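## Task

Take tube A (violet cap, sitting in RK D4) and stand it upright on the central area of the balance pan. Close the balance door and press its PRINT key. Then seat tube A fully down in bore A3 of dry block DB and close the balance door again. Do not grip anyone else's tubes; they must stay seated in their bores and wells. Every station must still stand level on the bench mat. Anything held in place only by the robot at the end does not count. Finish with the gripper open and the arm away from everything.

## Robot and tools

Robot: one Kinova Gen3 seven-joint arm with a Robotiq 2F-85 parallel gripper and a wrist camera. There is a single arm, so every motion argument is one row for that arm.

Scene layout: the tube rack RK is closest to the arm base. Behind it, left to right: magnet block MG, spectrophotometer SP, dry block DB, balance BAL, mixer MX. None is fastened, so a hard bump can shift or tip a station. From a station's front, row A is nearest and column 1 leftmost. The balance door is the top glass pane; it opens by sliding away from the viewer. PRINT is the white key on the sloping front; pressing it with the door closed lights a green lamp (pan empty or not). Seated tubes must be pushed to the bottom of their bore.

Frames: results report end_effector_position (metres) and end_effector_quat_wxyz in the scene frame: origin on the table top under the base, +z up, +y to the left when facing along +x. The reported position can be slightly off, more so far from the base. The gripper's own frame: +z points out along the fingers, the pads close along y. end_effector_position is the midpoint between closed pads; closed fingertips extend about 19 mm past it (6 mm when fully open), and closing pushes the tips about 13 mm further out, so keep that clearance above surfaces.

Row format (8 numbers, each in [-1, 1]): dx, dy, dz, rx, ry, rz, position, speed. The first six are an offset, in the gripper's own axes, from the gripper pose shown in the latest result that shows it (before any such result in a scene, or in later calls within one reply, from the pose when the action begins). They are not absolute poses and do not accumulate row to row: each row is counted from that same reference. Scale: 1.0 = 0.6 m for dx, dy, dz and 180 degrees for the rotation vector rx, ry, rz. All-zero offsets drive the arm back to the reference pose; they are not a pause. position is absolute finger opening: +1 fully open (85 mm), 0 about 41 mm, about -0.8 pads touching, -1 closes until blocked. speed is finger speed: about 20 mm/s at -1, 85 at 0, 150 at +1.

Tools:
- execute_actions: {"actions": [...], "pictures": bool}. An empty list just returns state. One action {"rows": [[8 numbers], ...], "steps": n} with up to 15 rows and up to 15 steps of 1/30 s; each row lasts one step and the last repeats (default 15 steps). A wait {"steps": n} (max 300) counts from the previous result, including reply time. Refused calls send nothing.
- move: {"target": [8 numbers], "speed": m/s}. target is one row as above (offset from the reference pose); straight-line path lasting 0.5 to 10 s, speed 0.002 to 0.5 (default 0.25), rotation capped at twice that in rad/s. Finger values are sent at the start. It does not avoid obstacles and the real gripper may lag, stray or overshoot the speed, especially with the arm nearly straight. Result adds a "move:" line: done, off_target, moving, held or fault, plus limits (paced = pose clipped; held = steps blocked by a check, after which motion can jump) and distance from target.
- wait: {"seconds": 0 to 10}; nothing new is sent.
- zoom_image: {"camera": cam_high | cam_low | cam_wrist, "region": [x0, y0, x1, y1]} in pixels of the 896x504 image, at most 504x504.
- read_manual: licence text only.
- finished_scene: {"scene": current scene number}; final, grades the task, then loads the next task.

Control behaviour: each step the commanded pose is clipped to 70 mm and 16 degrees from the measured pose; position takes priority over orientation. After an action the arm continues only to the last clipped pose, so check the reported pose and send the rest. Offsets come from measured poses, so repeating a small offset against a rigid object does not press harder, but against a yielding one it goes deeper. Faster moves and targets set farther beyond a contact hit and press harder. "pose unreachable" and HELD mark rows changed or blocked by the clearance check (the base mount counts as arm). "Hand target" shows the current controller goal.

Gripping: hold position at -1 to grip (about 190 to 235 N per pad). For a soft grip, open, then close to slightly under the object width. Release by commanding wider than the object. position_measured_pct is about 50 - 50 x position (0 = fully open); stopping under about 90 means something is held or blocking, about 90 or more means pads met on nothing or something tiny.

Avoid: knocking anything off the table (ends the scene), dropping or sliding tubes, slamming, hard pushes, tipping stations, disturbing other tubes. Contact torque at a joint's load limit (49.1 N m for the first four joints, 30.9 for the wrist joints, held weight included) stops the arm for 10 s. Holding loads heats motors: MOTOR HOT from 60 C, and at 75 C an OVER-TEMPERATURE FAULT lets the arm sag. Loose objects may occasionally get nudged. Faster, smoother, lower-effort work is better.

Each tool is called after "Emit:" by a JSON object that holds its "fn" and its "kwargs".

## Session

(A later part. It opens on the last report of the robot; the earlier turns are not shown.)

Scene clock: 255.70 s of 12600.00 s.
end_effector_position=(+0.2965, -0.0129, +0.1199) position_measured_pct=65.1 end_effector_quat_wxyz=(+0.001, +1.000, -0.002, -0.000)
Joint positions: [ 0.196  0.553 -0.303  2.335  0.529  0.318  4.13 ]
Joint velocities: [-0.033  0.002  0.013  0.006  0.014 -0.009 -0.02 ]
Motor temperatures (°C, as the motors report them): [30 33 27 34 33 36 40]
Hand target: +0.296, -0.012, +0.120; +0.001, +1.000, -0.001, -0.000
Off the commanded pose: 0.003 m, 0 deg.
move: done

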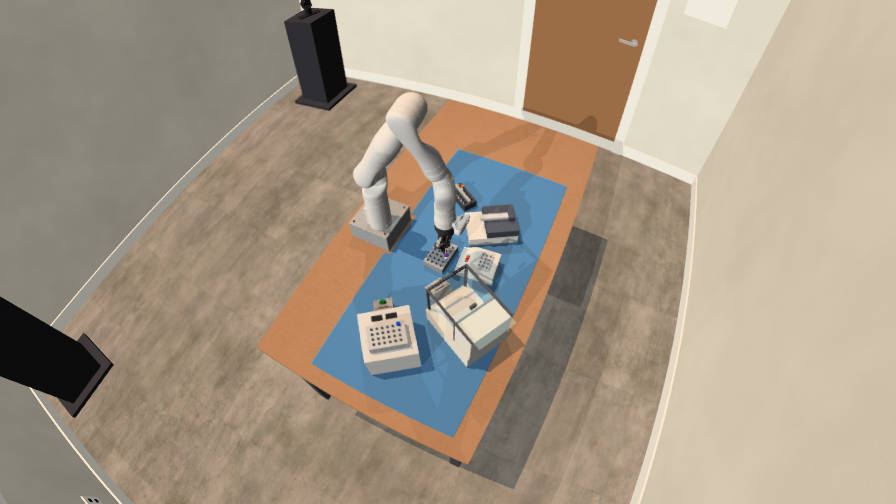

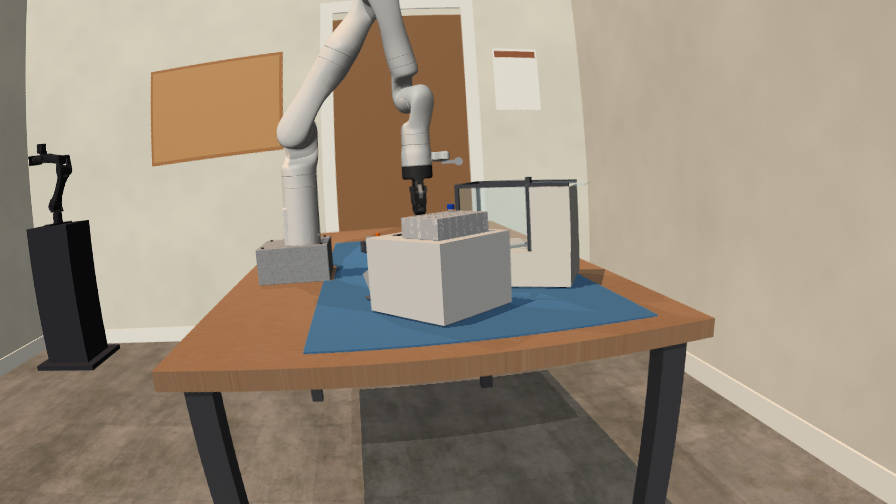

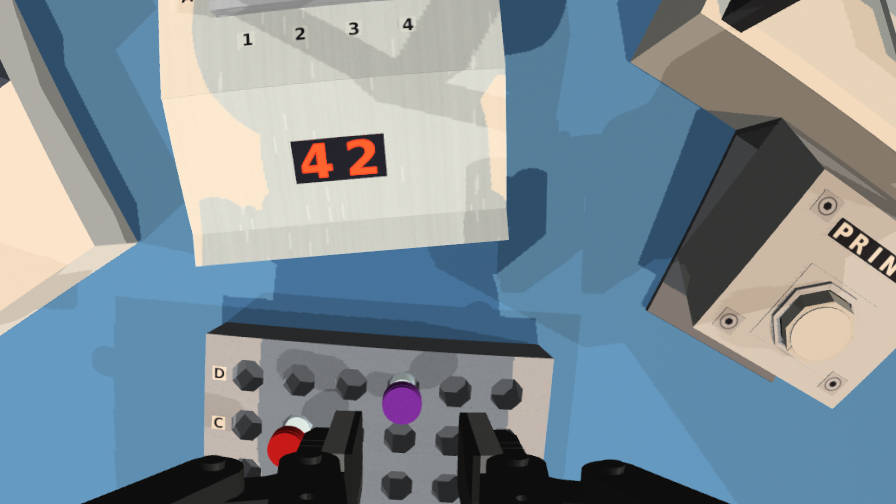

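Emit:
{"fn": "move", "kwargs": {"target": [0.0003,-0.004,0.095,0,0,0,-0.3,0], "speed": 0.06}}

Scene clock: 260.57 s of 12600.00 s.
end_effector_position=(+0.2972, -0.0109, +0.0633) position_measured_pct=65.1 end_effector_quat_wxyz=(+0.001, +1.000, -0.003, +0.000)
Joint positions: [ 0.008  0.726 -0.066  2.359  0.639  0.075  4.021]
Joint velocities: [-0.014  0.008  0.007  0.002  0.    -0.007 -0.003]
Motor temperatures (°C, as the motors report them): [30 33 27 34 33 36 40]
Hand target: +0.297, -0.011, +0.063; +0.001, +1.000, -0.002, +0.000
Off the commanded pose: 0.001 m, 0 deg.
move: done

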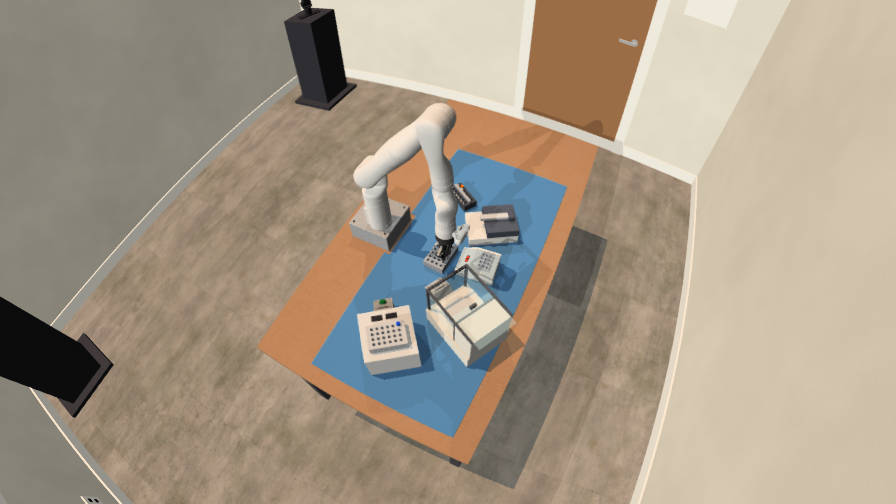

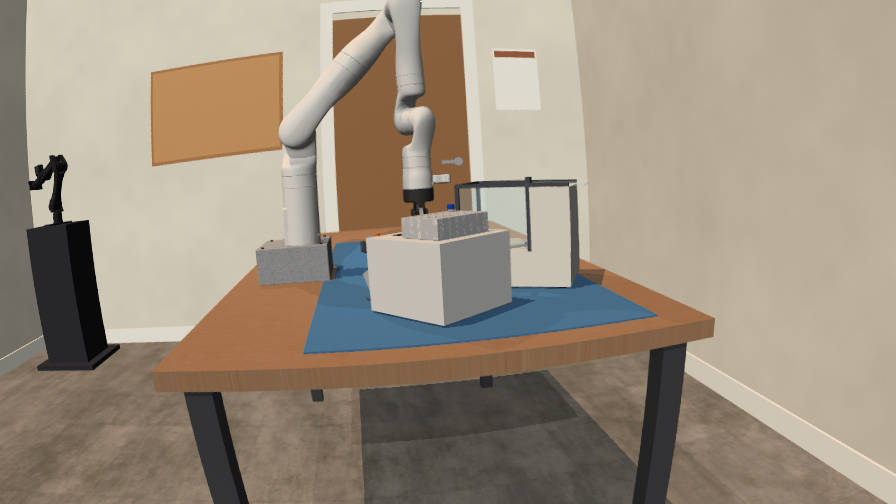

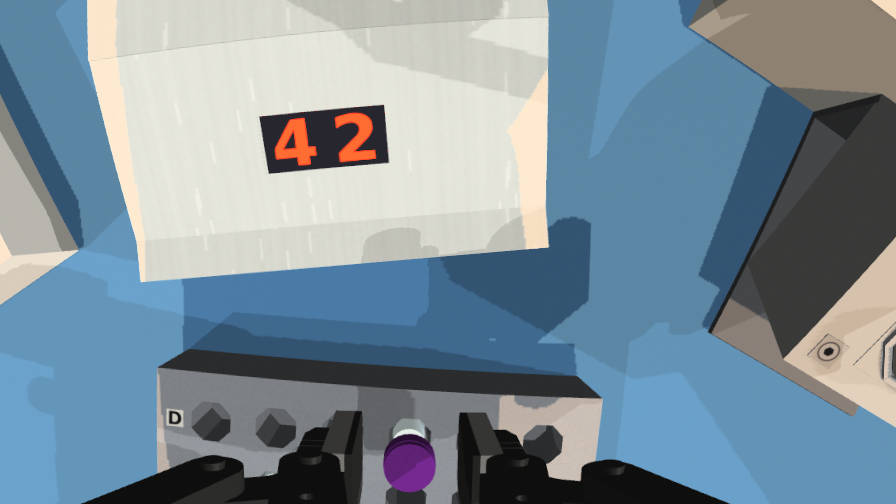

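Emit:
{"fn": "move", "kwargs": {"target": [0,0,0.010,0,0,0,-0.3,0], "speed": 0.02}}

Emit:
{"fn": "move", "kwargs": {"target": [0,0,0,0,0,0,-0.72,-0.5]}}

Emit:
{"fn": "move", "kwargs": {"target": [0,0,-0.1,0,0,0,-0.72,-0.5], "speed": 0.04}}

Scene clock: 266.23 s of 12600.00 s.
end_effector_position=(+0.2973, -0.0110, +0.0575) position_measured_pct=65.1 end_effector_quat_wxyz=(+0.001, +1.000, -0.003, +0.000)
Joint positions: [-0.01   0.746 -0.042  2.359  0.642  0.049  4.018]
Joint velocities: [-0.005  0.005  0.006 -0.    -0.002 -0.007 -0.001]
Motor temperatures (°C, as the motors report them): [30 33 27 34 33 36 40]
Hand target: +0.297, -0.011, +0.057; +0.001, +1.000, -0.003, +0.000
Off the commanded pose: 0.000 m, 0 deg.
move: done

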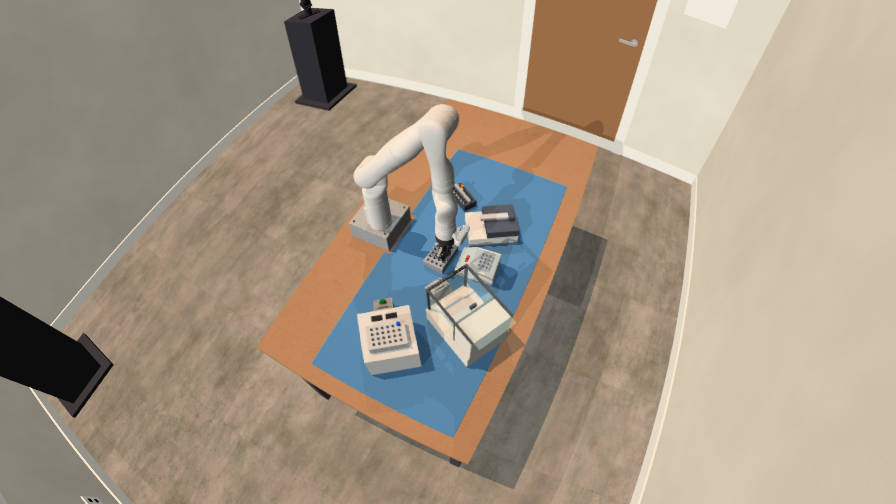

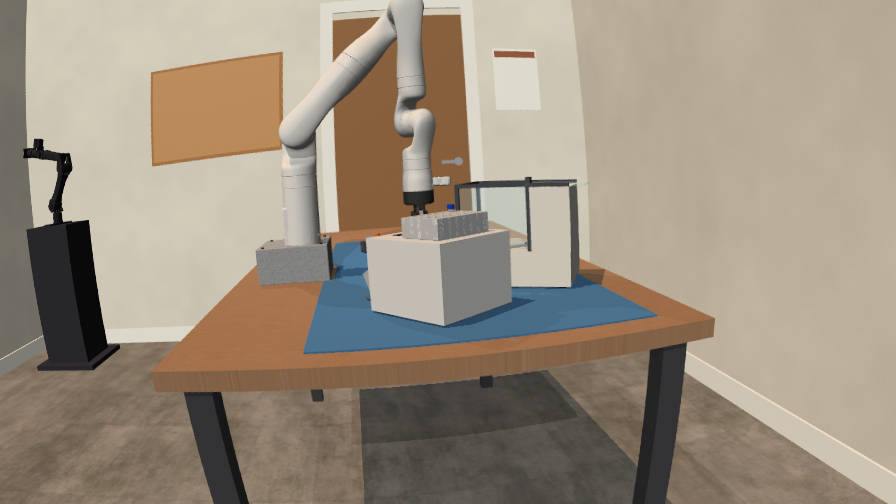

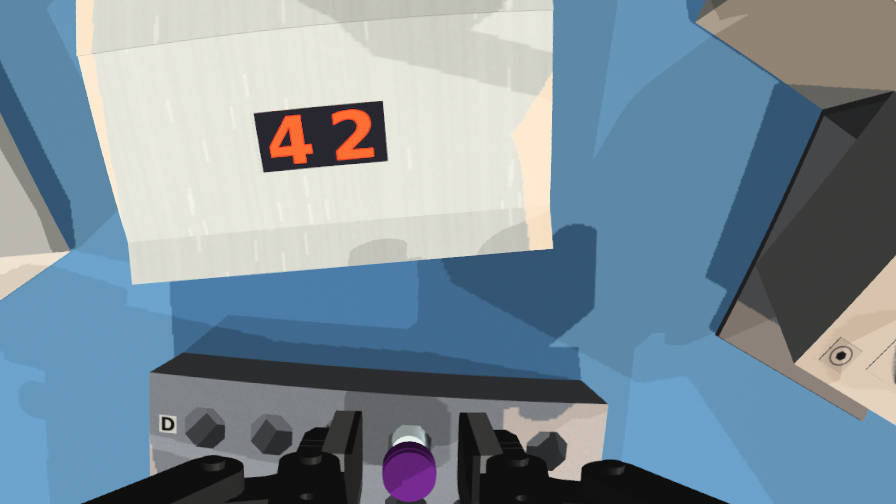

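Scene clock: 266.87 s of 12600.00 s.
end_effector_position=(+0.2973, -0.0109, +0.0576) position_measured_pct=81.7 end_effector_quat_wxyz=(+0.001, +1.000, -0.003, +0.001)
Joint positions: [-0.01   0.745 -0.042  2.359  0.642  0.049  4.018]
Joint velocities: [-0.     0.    -0.001  0.001 -0.    -0.    -0.001]
Motor temperatures (°C, as the motors report them): [30 33 27 34 33 36 40]
Hand target: +0.297, -0.011, +0.057; +0.001, +1.000, -0.003, +0.000
Off the commanded pose: 0.000 m, 0 deg.
move: done

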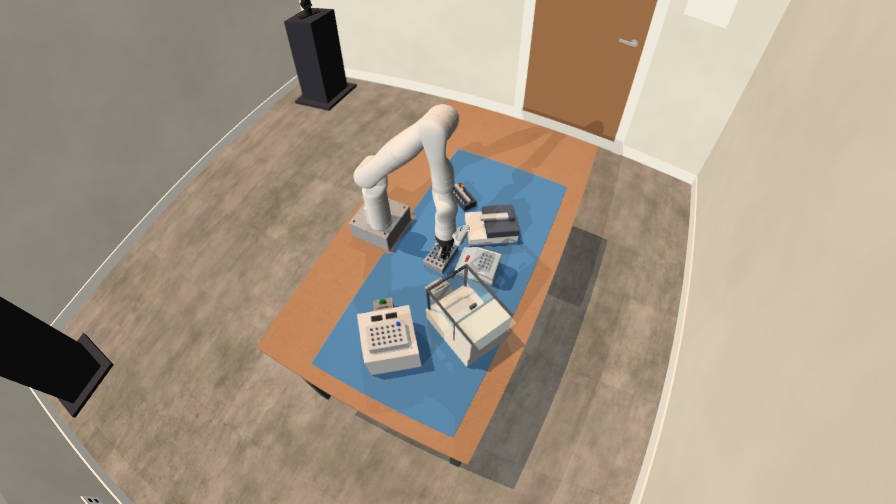

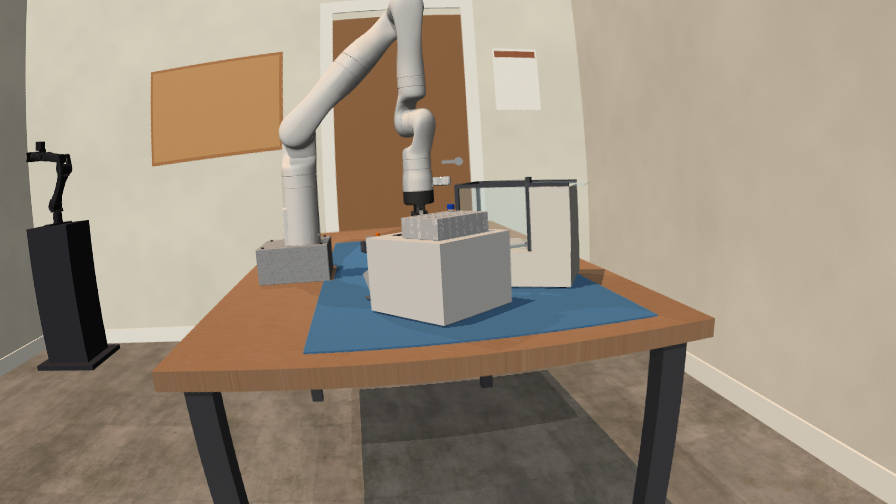

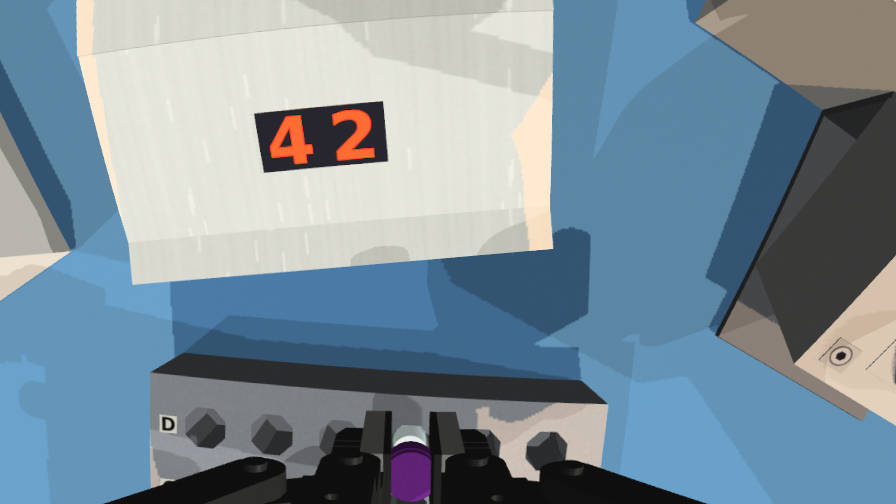

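Scene clock: 268.70 s of 12600.00 s.
end_effector_position=(+0.2969, -0.0106, +0.1172) position_measured_pct=81.7 end_effector_quat_wxyz=(+0.001, +1.000, -0.002, +0.000)
Joint positions: [ 0.183  0.561 -0.297  2.337  0.542  0.308  4.11 ]
Joint velocities: [ 0.01  -0.006 -0.002 -0.004 -0.005  0.005  0.005]
Motor temperatures (°C, as the motors report them): [30 33 27 34 33 36 40]
Hand target: +0.297, -0.011, +0.117; +0.001, +1.000, -0.002, +0.000
Off the commanded pose: 0.001 m, 0 deg.
move: done

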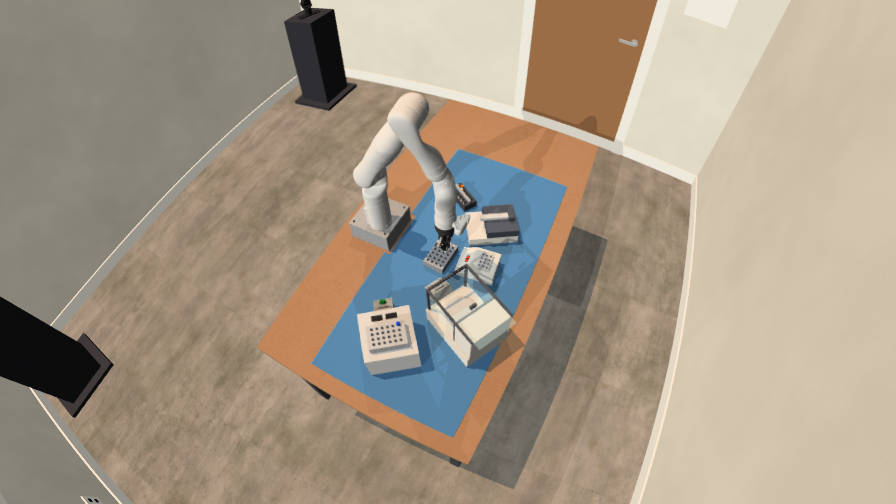

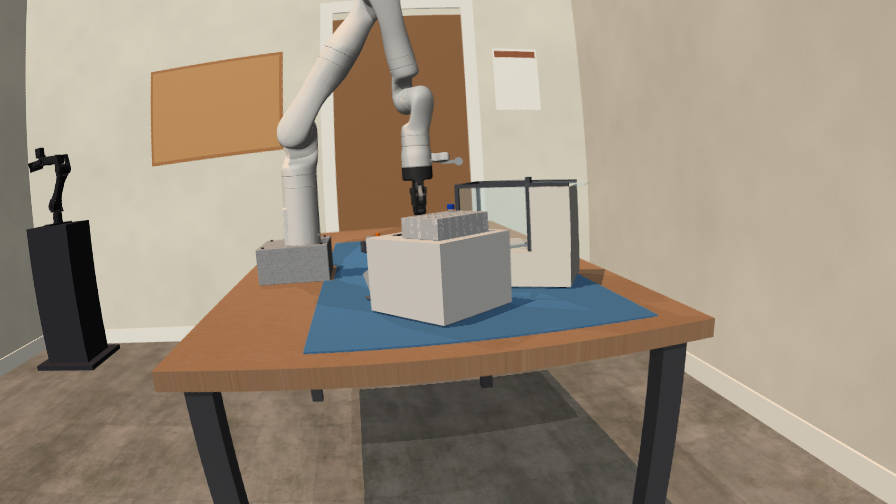

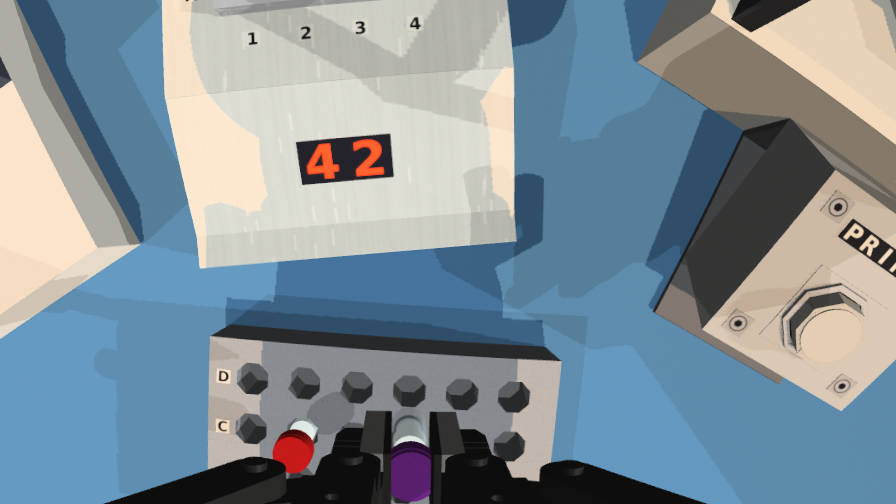

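Emit:
{"fn": "move", "kwargs": {"target": [0.05,0.067,-0.35,0,0,-0.1,-0.72,-0.5], "speed": 0.2}}

Scene clock: 275.00 s of 12600.00 s.
end_effector_position=(+0.3262, -0.0499, +0.3268) position_measured_pct=81.7 end_effector_quat_wxyz=(+0.000, +0.988, +0.155, +0.000)
Joint positions: [ 0.595  0.167 -0.586  1.93   0.104  1.077  4.982]
Joint velocities: [ 0.003 -0.002  0.002 -0.004 -0.001  0.003  0.004]
Motor temperatures (°C, as the motors report them): [30 33 27 34 33 36 40]
Hand target: +0.326, -0.050, +0.327; +0.000, +0.988, +0.154, +0.000
Off the commanded pose: 0.001 m, 0 deg.
move: done

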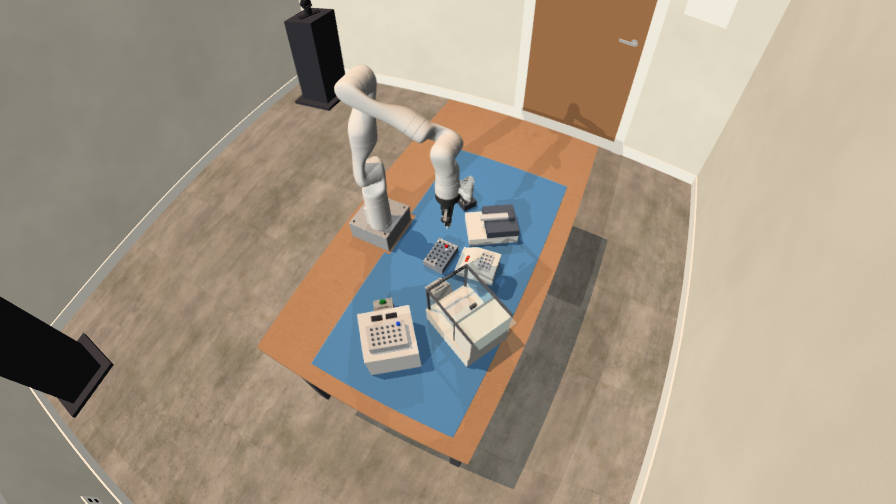

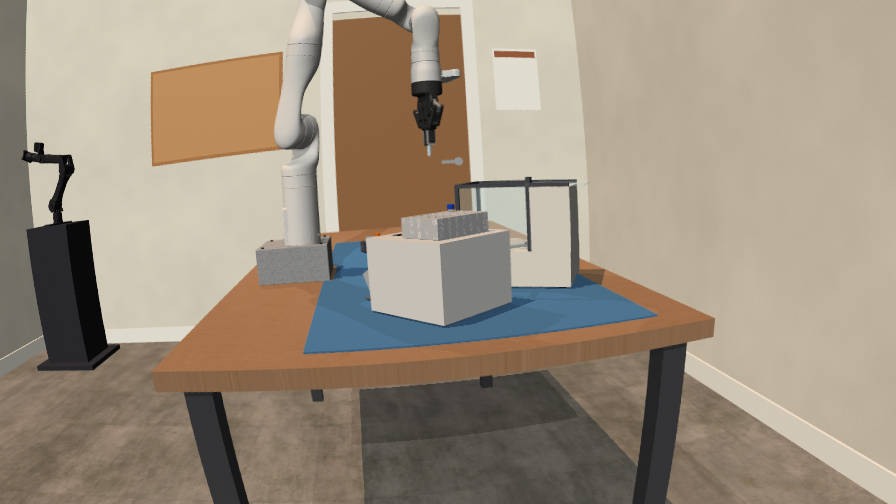

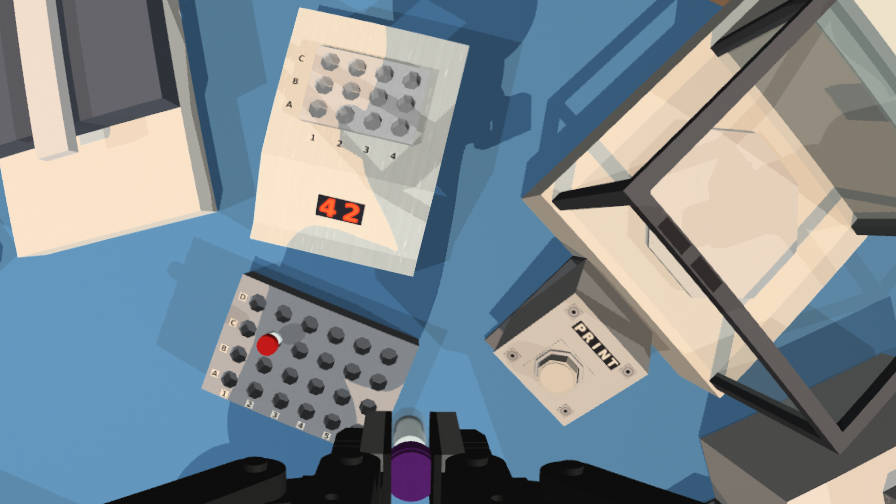

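Emit:
{"fn": "move", "kwargs": {"target": [0.12,0.331,0.028,0,0,0,-0.72,-0.5], "speed": 0.2}}

Scene clock: 282.00 s of 12600.00 s.
end_effector_position=(+0.4563, -0.2162, +0.3109) position_measured_pct=81.7 end_effector_quat_wxyz=(+0.000, +0.988, +0.155, +0.000)
Joint positions: [ 0.676  0.565 -0.458  1.403  0.254  1.234  5.211]
Joint velocities: [-0.002  0.009  0.001 -0.005 -0.     0.003  0.   ]
Motor temperatures (°C, as the motors report them): [30 33 27 34 33 36 40]
Hand target: +0.456, -0.216, +0.311; -0.000, +0.988, +0.155, +0.000
Off the commanded pose: 0.001 m, 0 deg.
move: done

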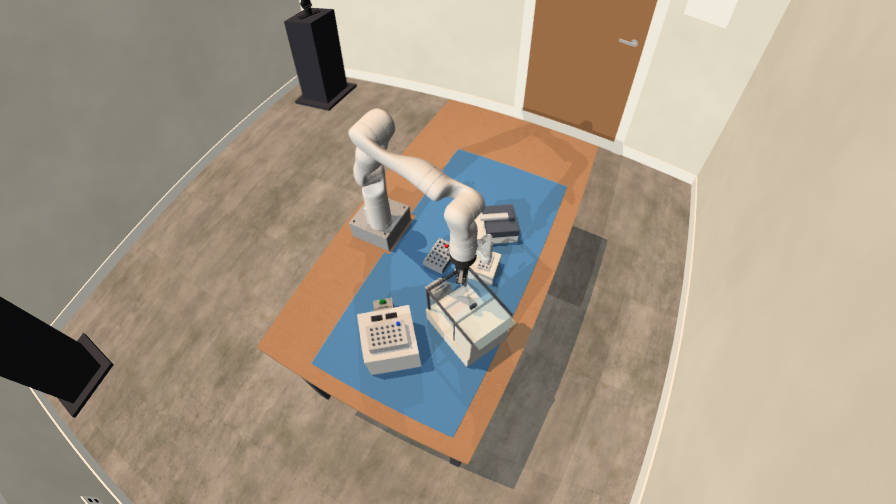

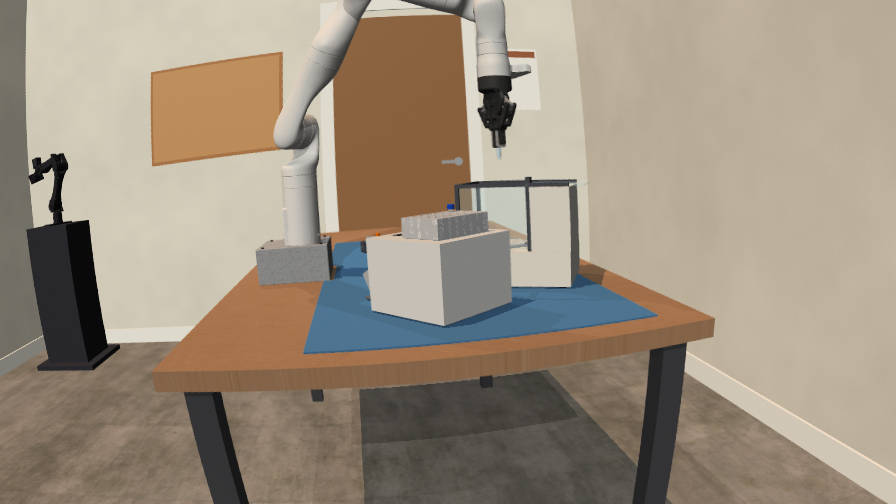

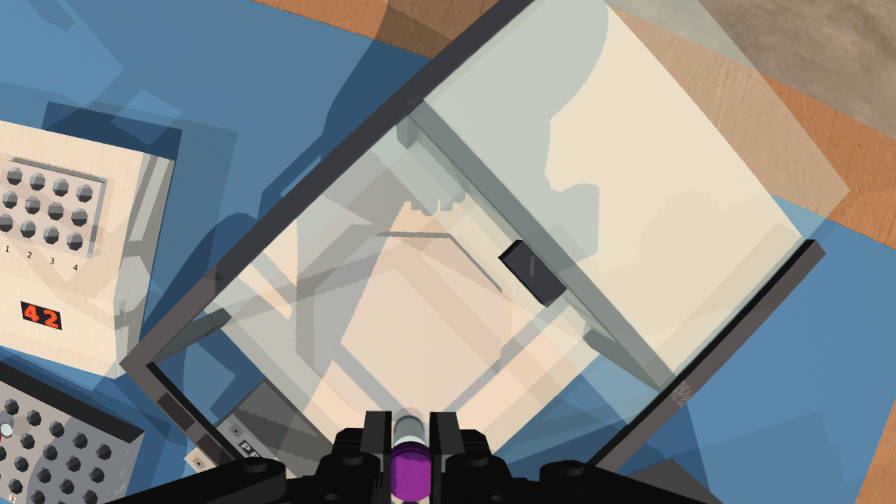

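Emit:
{"fn": "move", "kwargs": {"target": [-0.004,-0.005,0.13,0,0,0,-0.72,-0.5], "speed": 0.06}}

Scene clock: 287.47 s of 12600.00 s.
end_effector_position=(+0.4533, -0.2143, +0.2332) position_measured_pct=81.7 end_effector_quat_wxyz=(+0.000, +0.988, +0.155, +0.000)
Joint positions: [ 0.667  0.643 -0.436  1.541  0.301  1.026  5.166]
Joint velocities: [-0.001  0.002  0.001  0.001  0.    -0.003 -0.001]
Motor temperatures (°C, as the motors report them): [30 33 27 34 33 36 40]
Hand target: +0.453, -0.214, +0.233; +0.000, +0.988, +0.155, +0.000
Off the commanded pose: 0.000 m, 0 deg.
move: done

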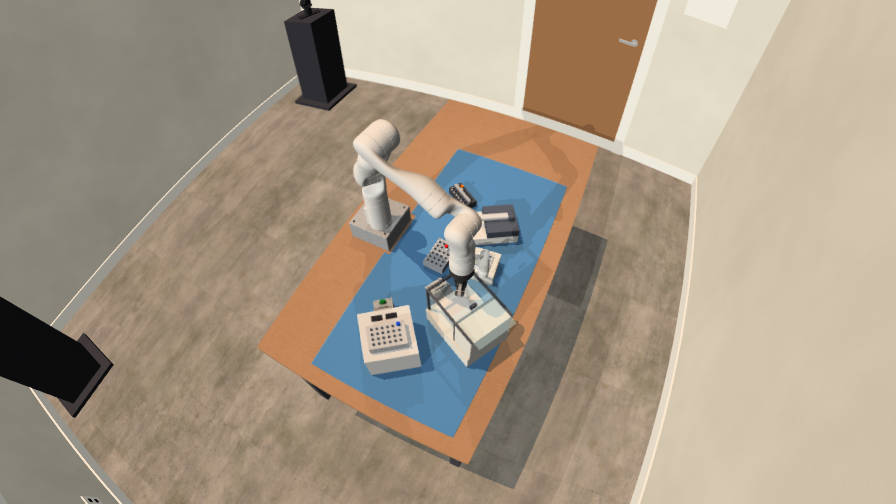

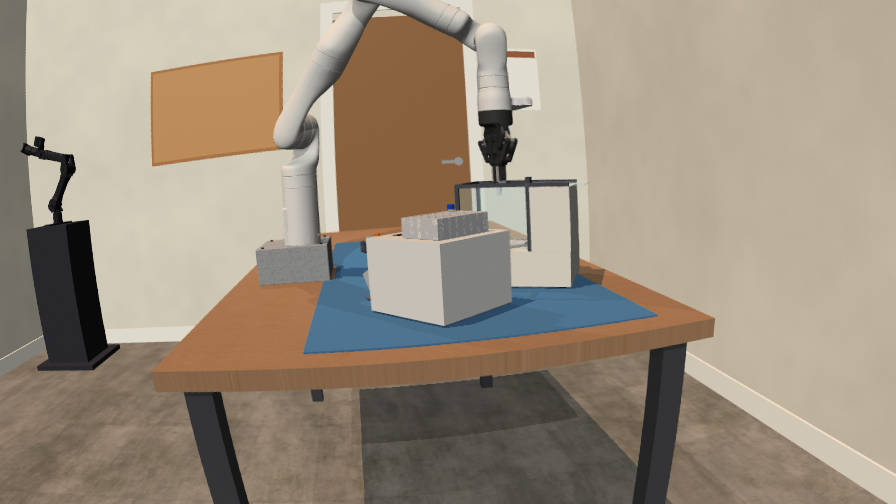

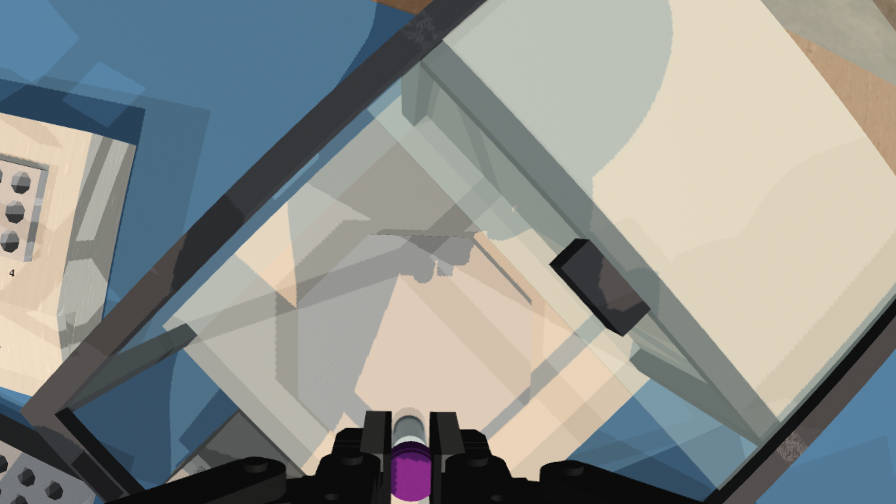

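Emit:
{"fn": "move", "kwargs": {"target": [0,0.003,0.12,0,0,0,-0.72,-0.5], "speed": 0.04}}

Emit:
{"fn": "zoom_image", "kwargs": {"camera": "cam_low", "region": [440,130,600,270]}}

Scene clock: 297.43 s of 12600.00 s.
end_effector_position=(+0.4540, -0.2162, +0.1614) position_measured_pct=81.7 end_effector_quat_wxyz=(+0.000, +0.988, +0.155, +0.000)
Joint positions: [ 0.647  0.75  -0.398  1.61   0.358  0.856  5.124]
Joint velocities: [-0.001  0.004  0.    -0.     0.002 -0.003 -0.001]
Motor temperatures (°C, as the motors report them): [30 33 27 34 33 36 40]
Hand target: +0.454, -0.216, +0.161; +0.000, +0.988, +0.155, +0.000
Off the commanded pose: 0.000 m, 0 deg.
move: done

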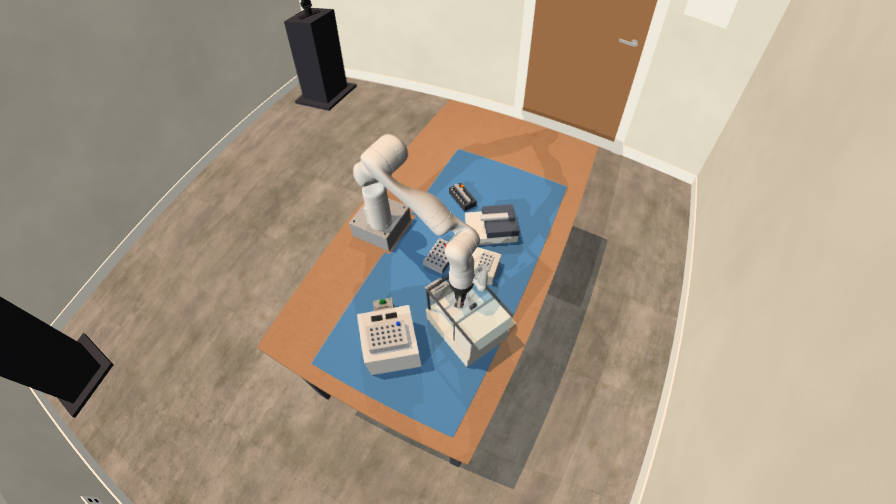

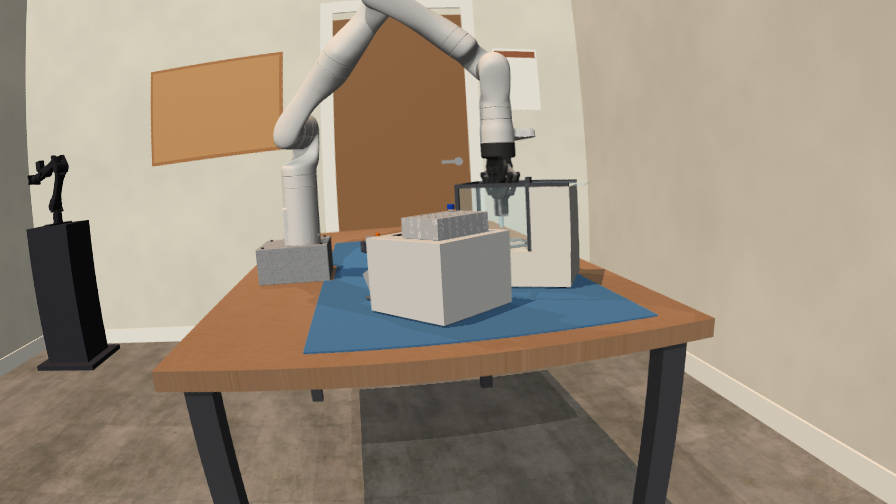

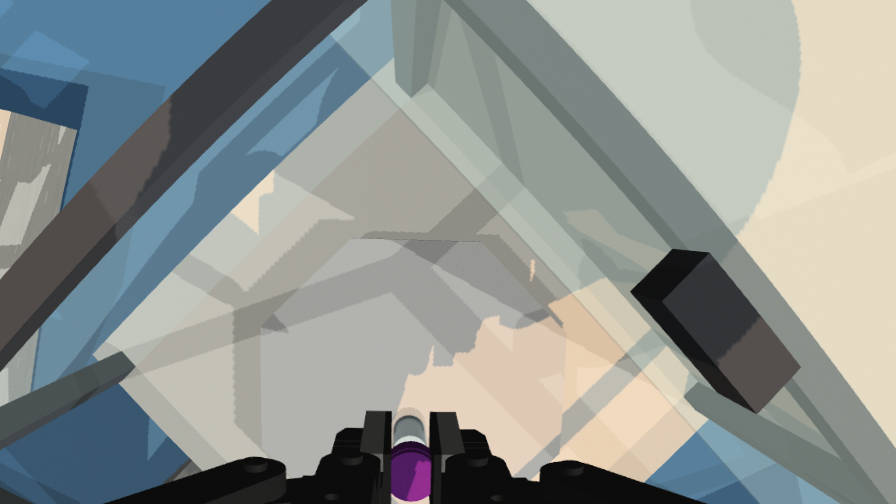

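Region (440, 130, 600, 270) of cam_low's 896x504 image, scaled by 3.150, with more detail than that image has; it fills the top 441 rows of this view, and the rest is white.

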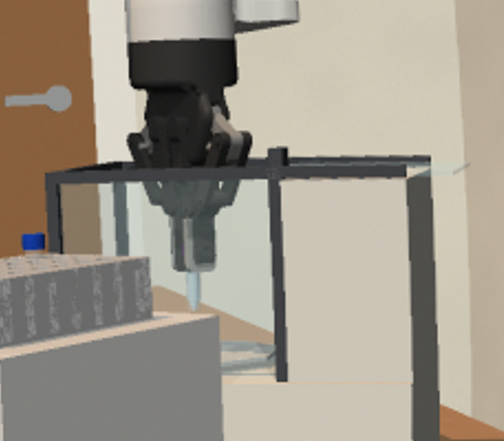

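Emit:
{"fn": "move", "kwargs": {"target": [0,0,0.032,0,0,0,-0.72,-0.5], "speed": 0.02}}

Emit:
{"fn": "zoom_image", "kwargs": {"camera": "cam_low", "region": [460,170,560,260]}}

Scene clock: 306.40 s of 12600.00 s.
end_effector_position=(+0.4531, -0.2159, +0.1433) position_measured_pct=81.7 end_effector_quat_wxyz=(+0.000, +0.988, +0.154, -0.000)
Joint positions: [ 0.639  0.778 -0.385  1.625  0.373  0.815  5.111]
Joint velocities: [-0.001  0.     0.     0.002  0.002 -0.004 -0.002]
Motor temperatures (°C, as the motors report them): [30 33 27 34 33 36 40]
Hand target: +0.454, -0.216, +0.142; +0.000, +0.988, +0.155, +0.000
Off the commanded pose: 0.001 m, 0 deg.
move: done

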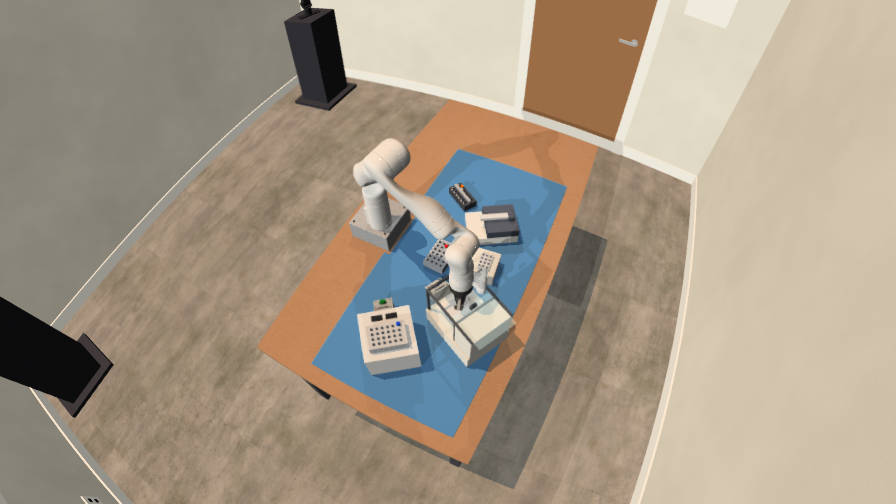

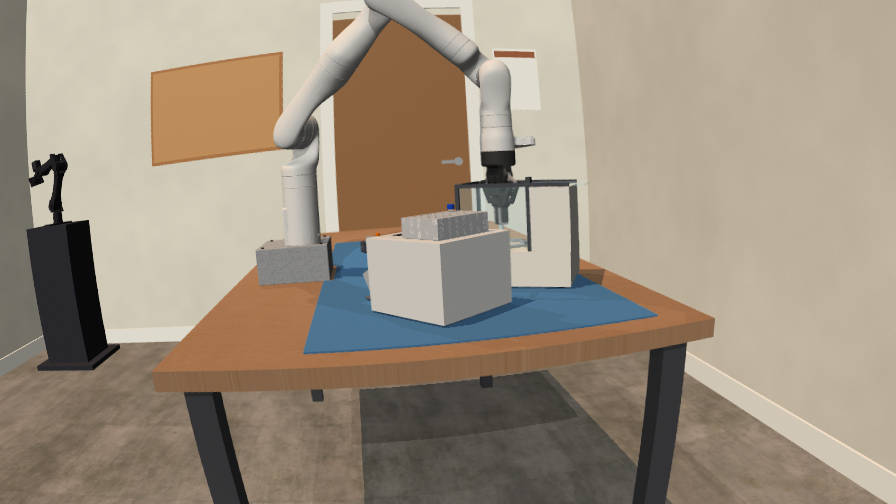

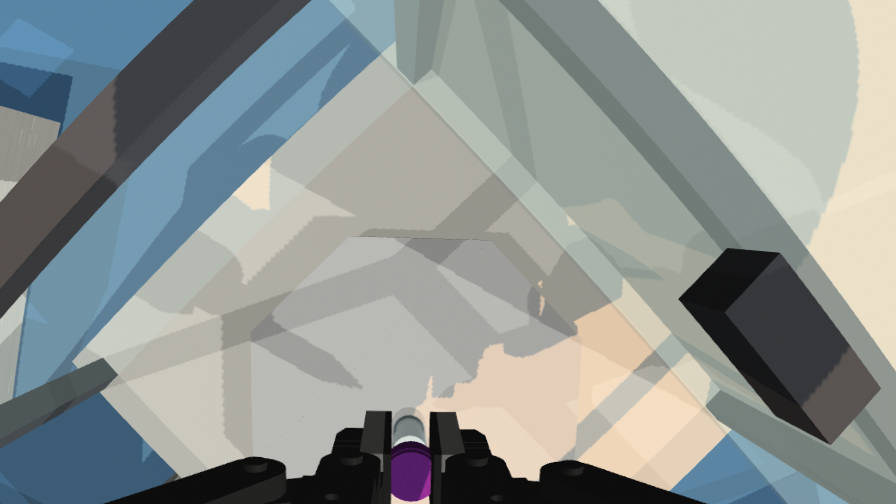

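Region (460, 170, 560, 260) of cam_low's 896x504 image, scaled by 5.040, with more detail than that image has; it fills the top 454 rows of this view, and the rest is white.

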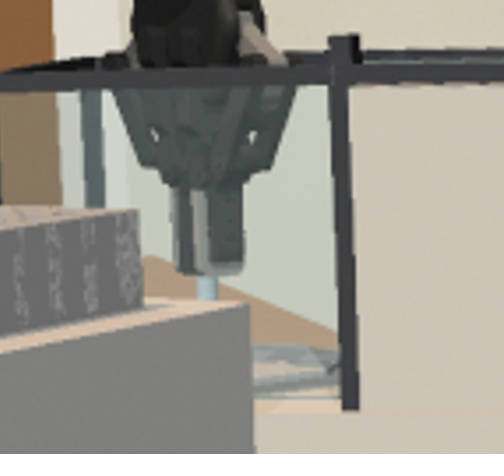

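Emit:
{"fn": "move", "kwargs": {"target": [0,0,0.008,0,0,0,-0.72,-0.5], "speed": 0.01}}

Scene clock: 317.83 s of 12600.00 s.
end_effector_position=(+0.4523, -0.2156, +0.1384) position_measured_pct=81.7 end_effector_quat_wxyz=(-0.000, +0.988, +0.154, -0.001)
Joint positions: [ 0.637  0.786 -0.382  1.629  0.376  0.806  5.107]
Joint velocities: [-0.     0.002  0.001 -0.    -0.    -0.002  0.001]
Motor temperatures (°C, as the motors report them): [30 33 27 34 33 36 40]
Hand target: +0.453, -0.216, +0.138; +0.000, +0.988, +0.154, -0.000
Off the commanded pose: 0.001 m, 0 deg.
move: done

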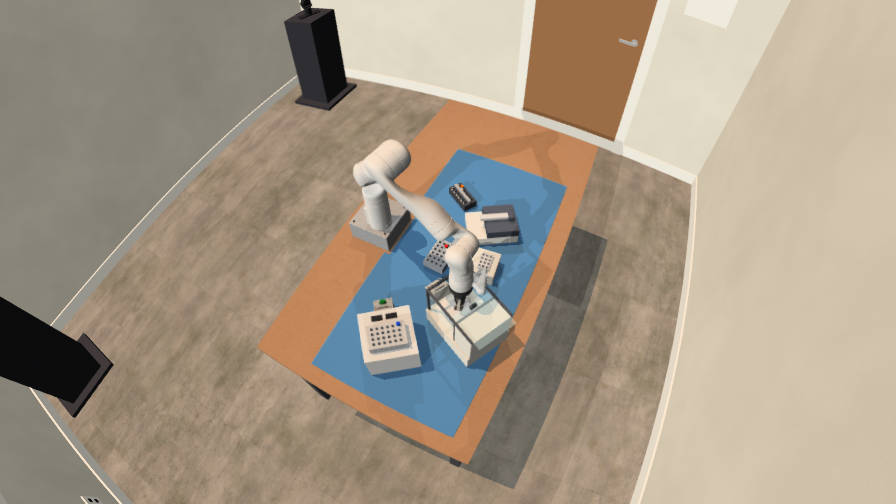

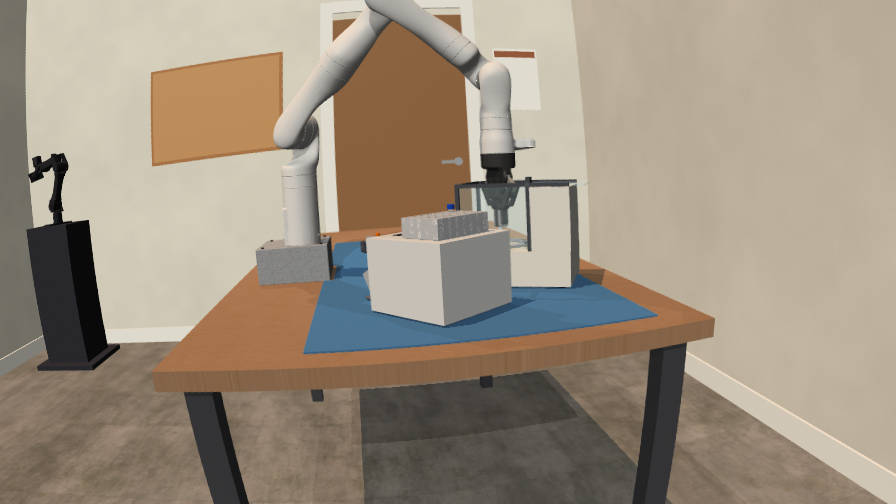

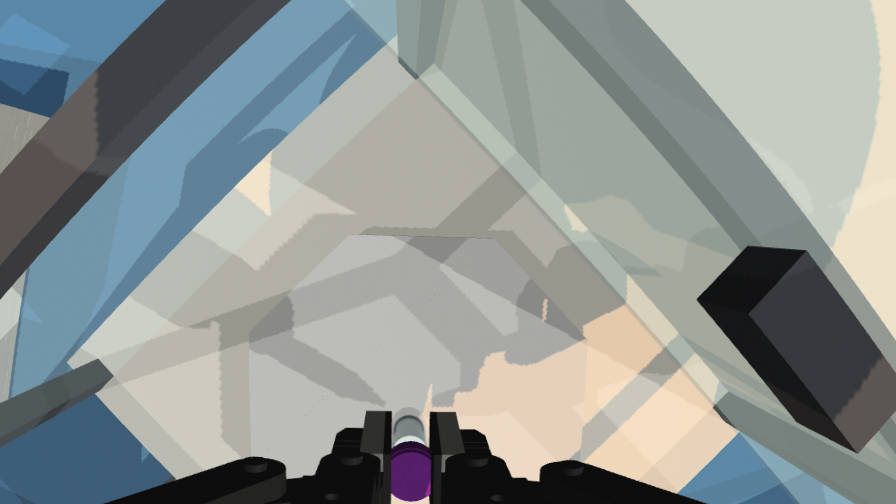

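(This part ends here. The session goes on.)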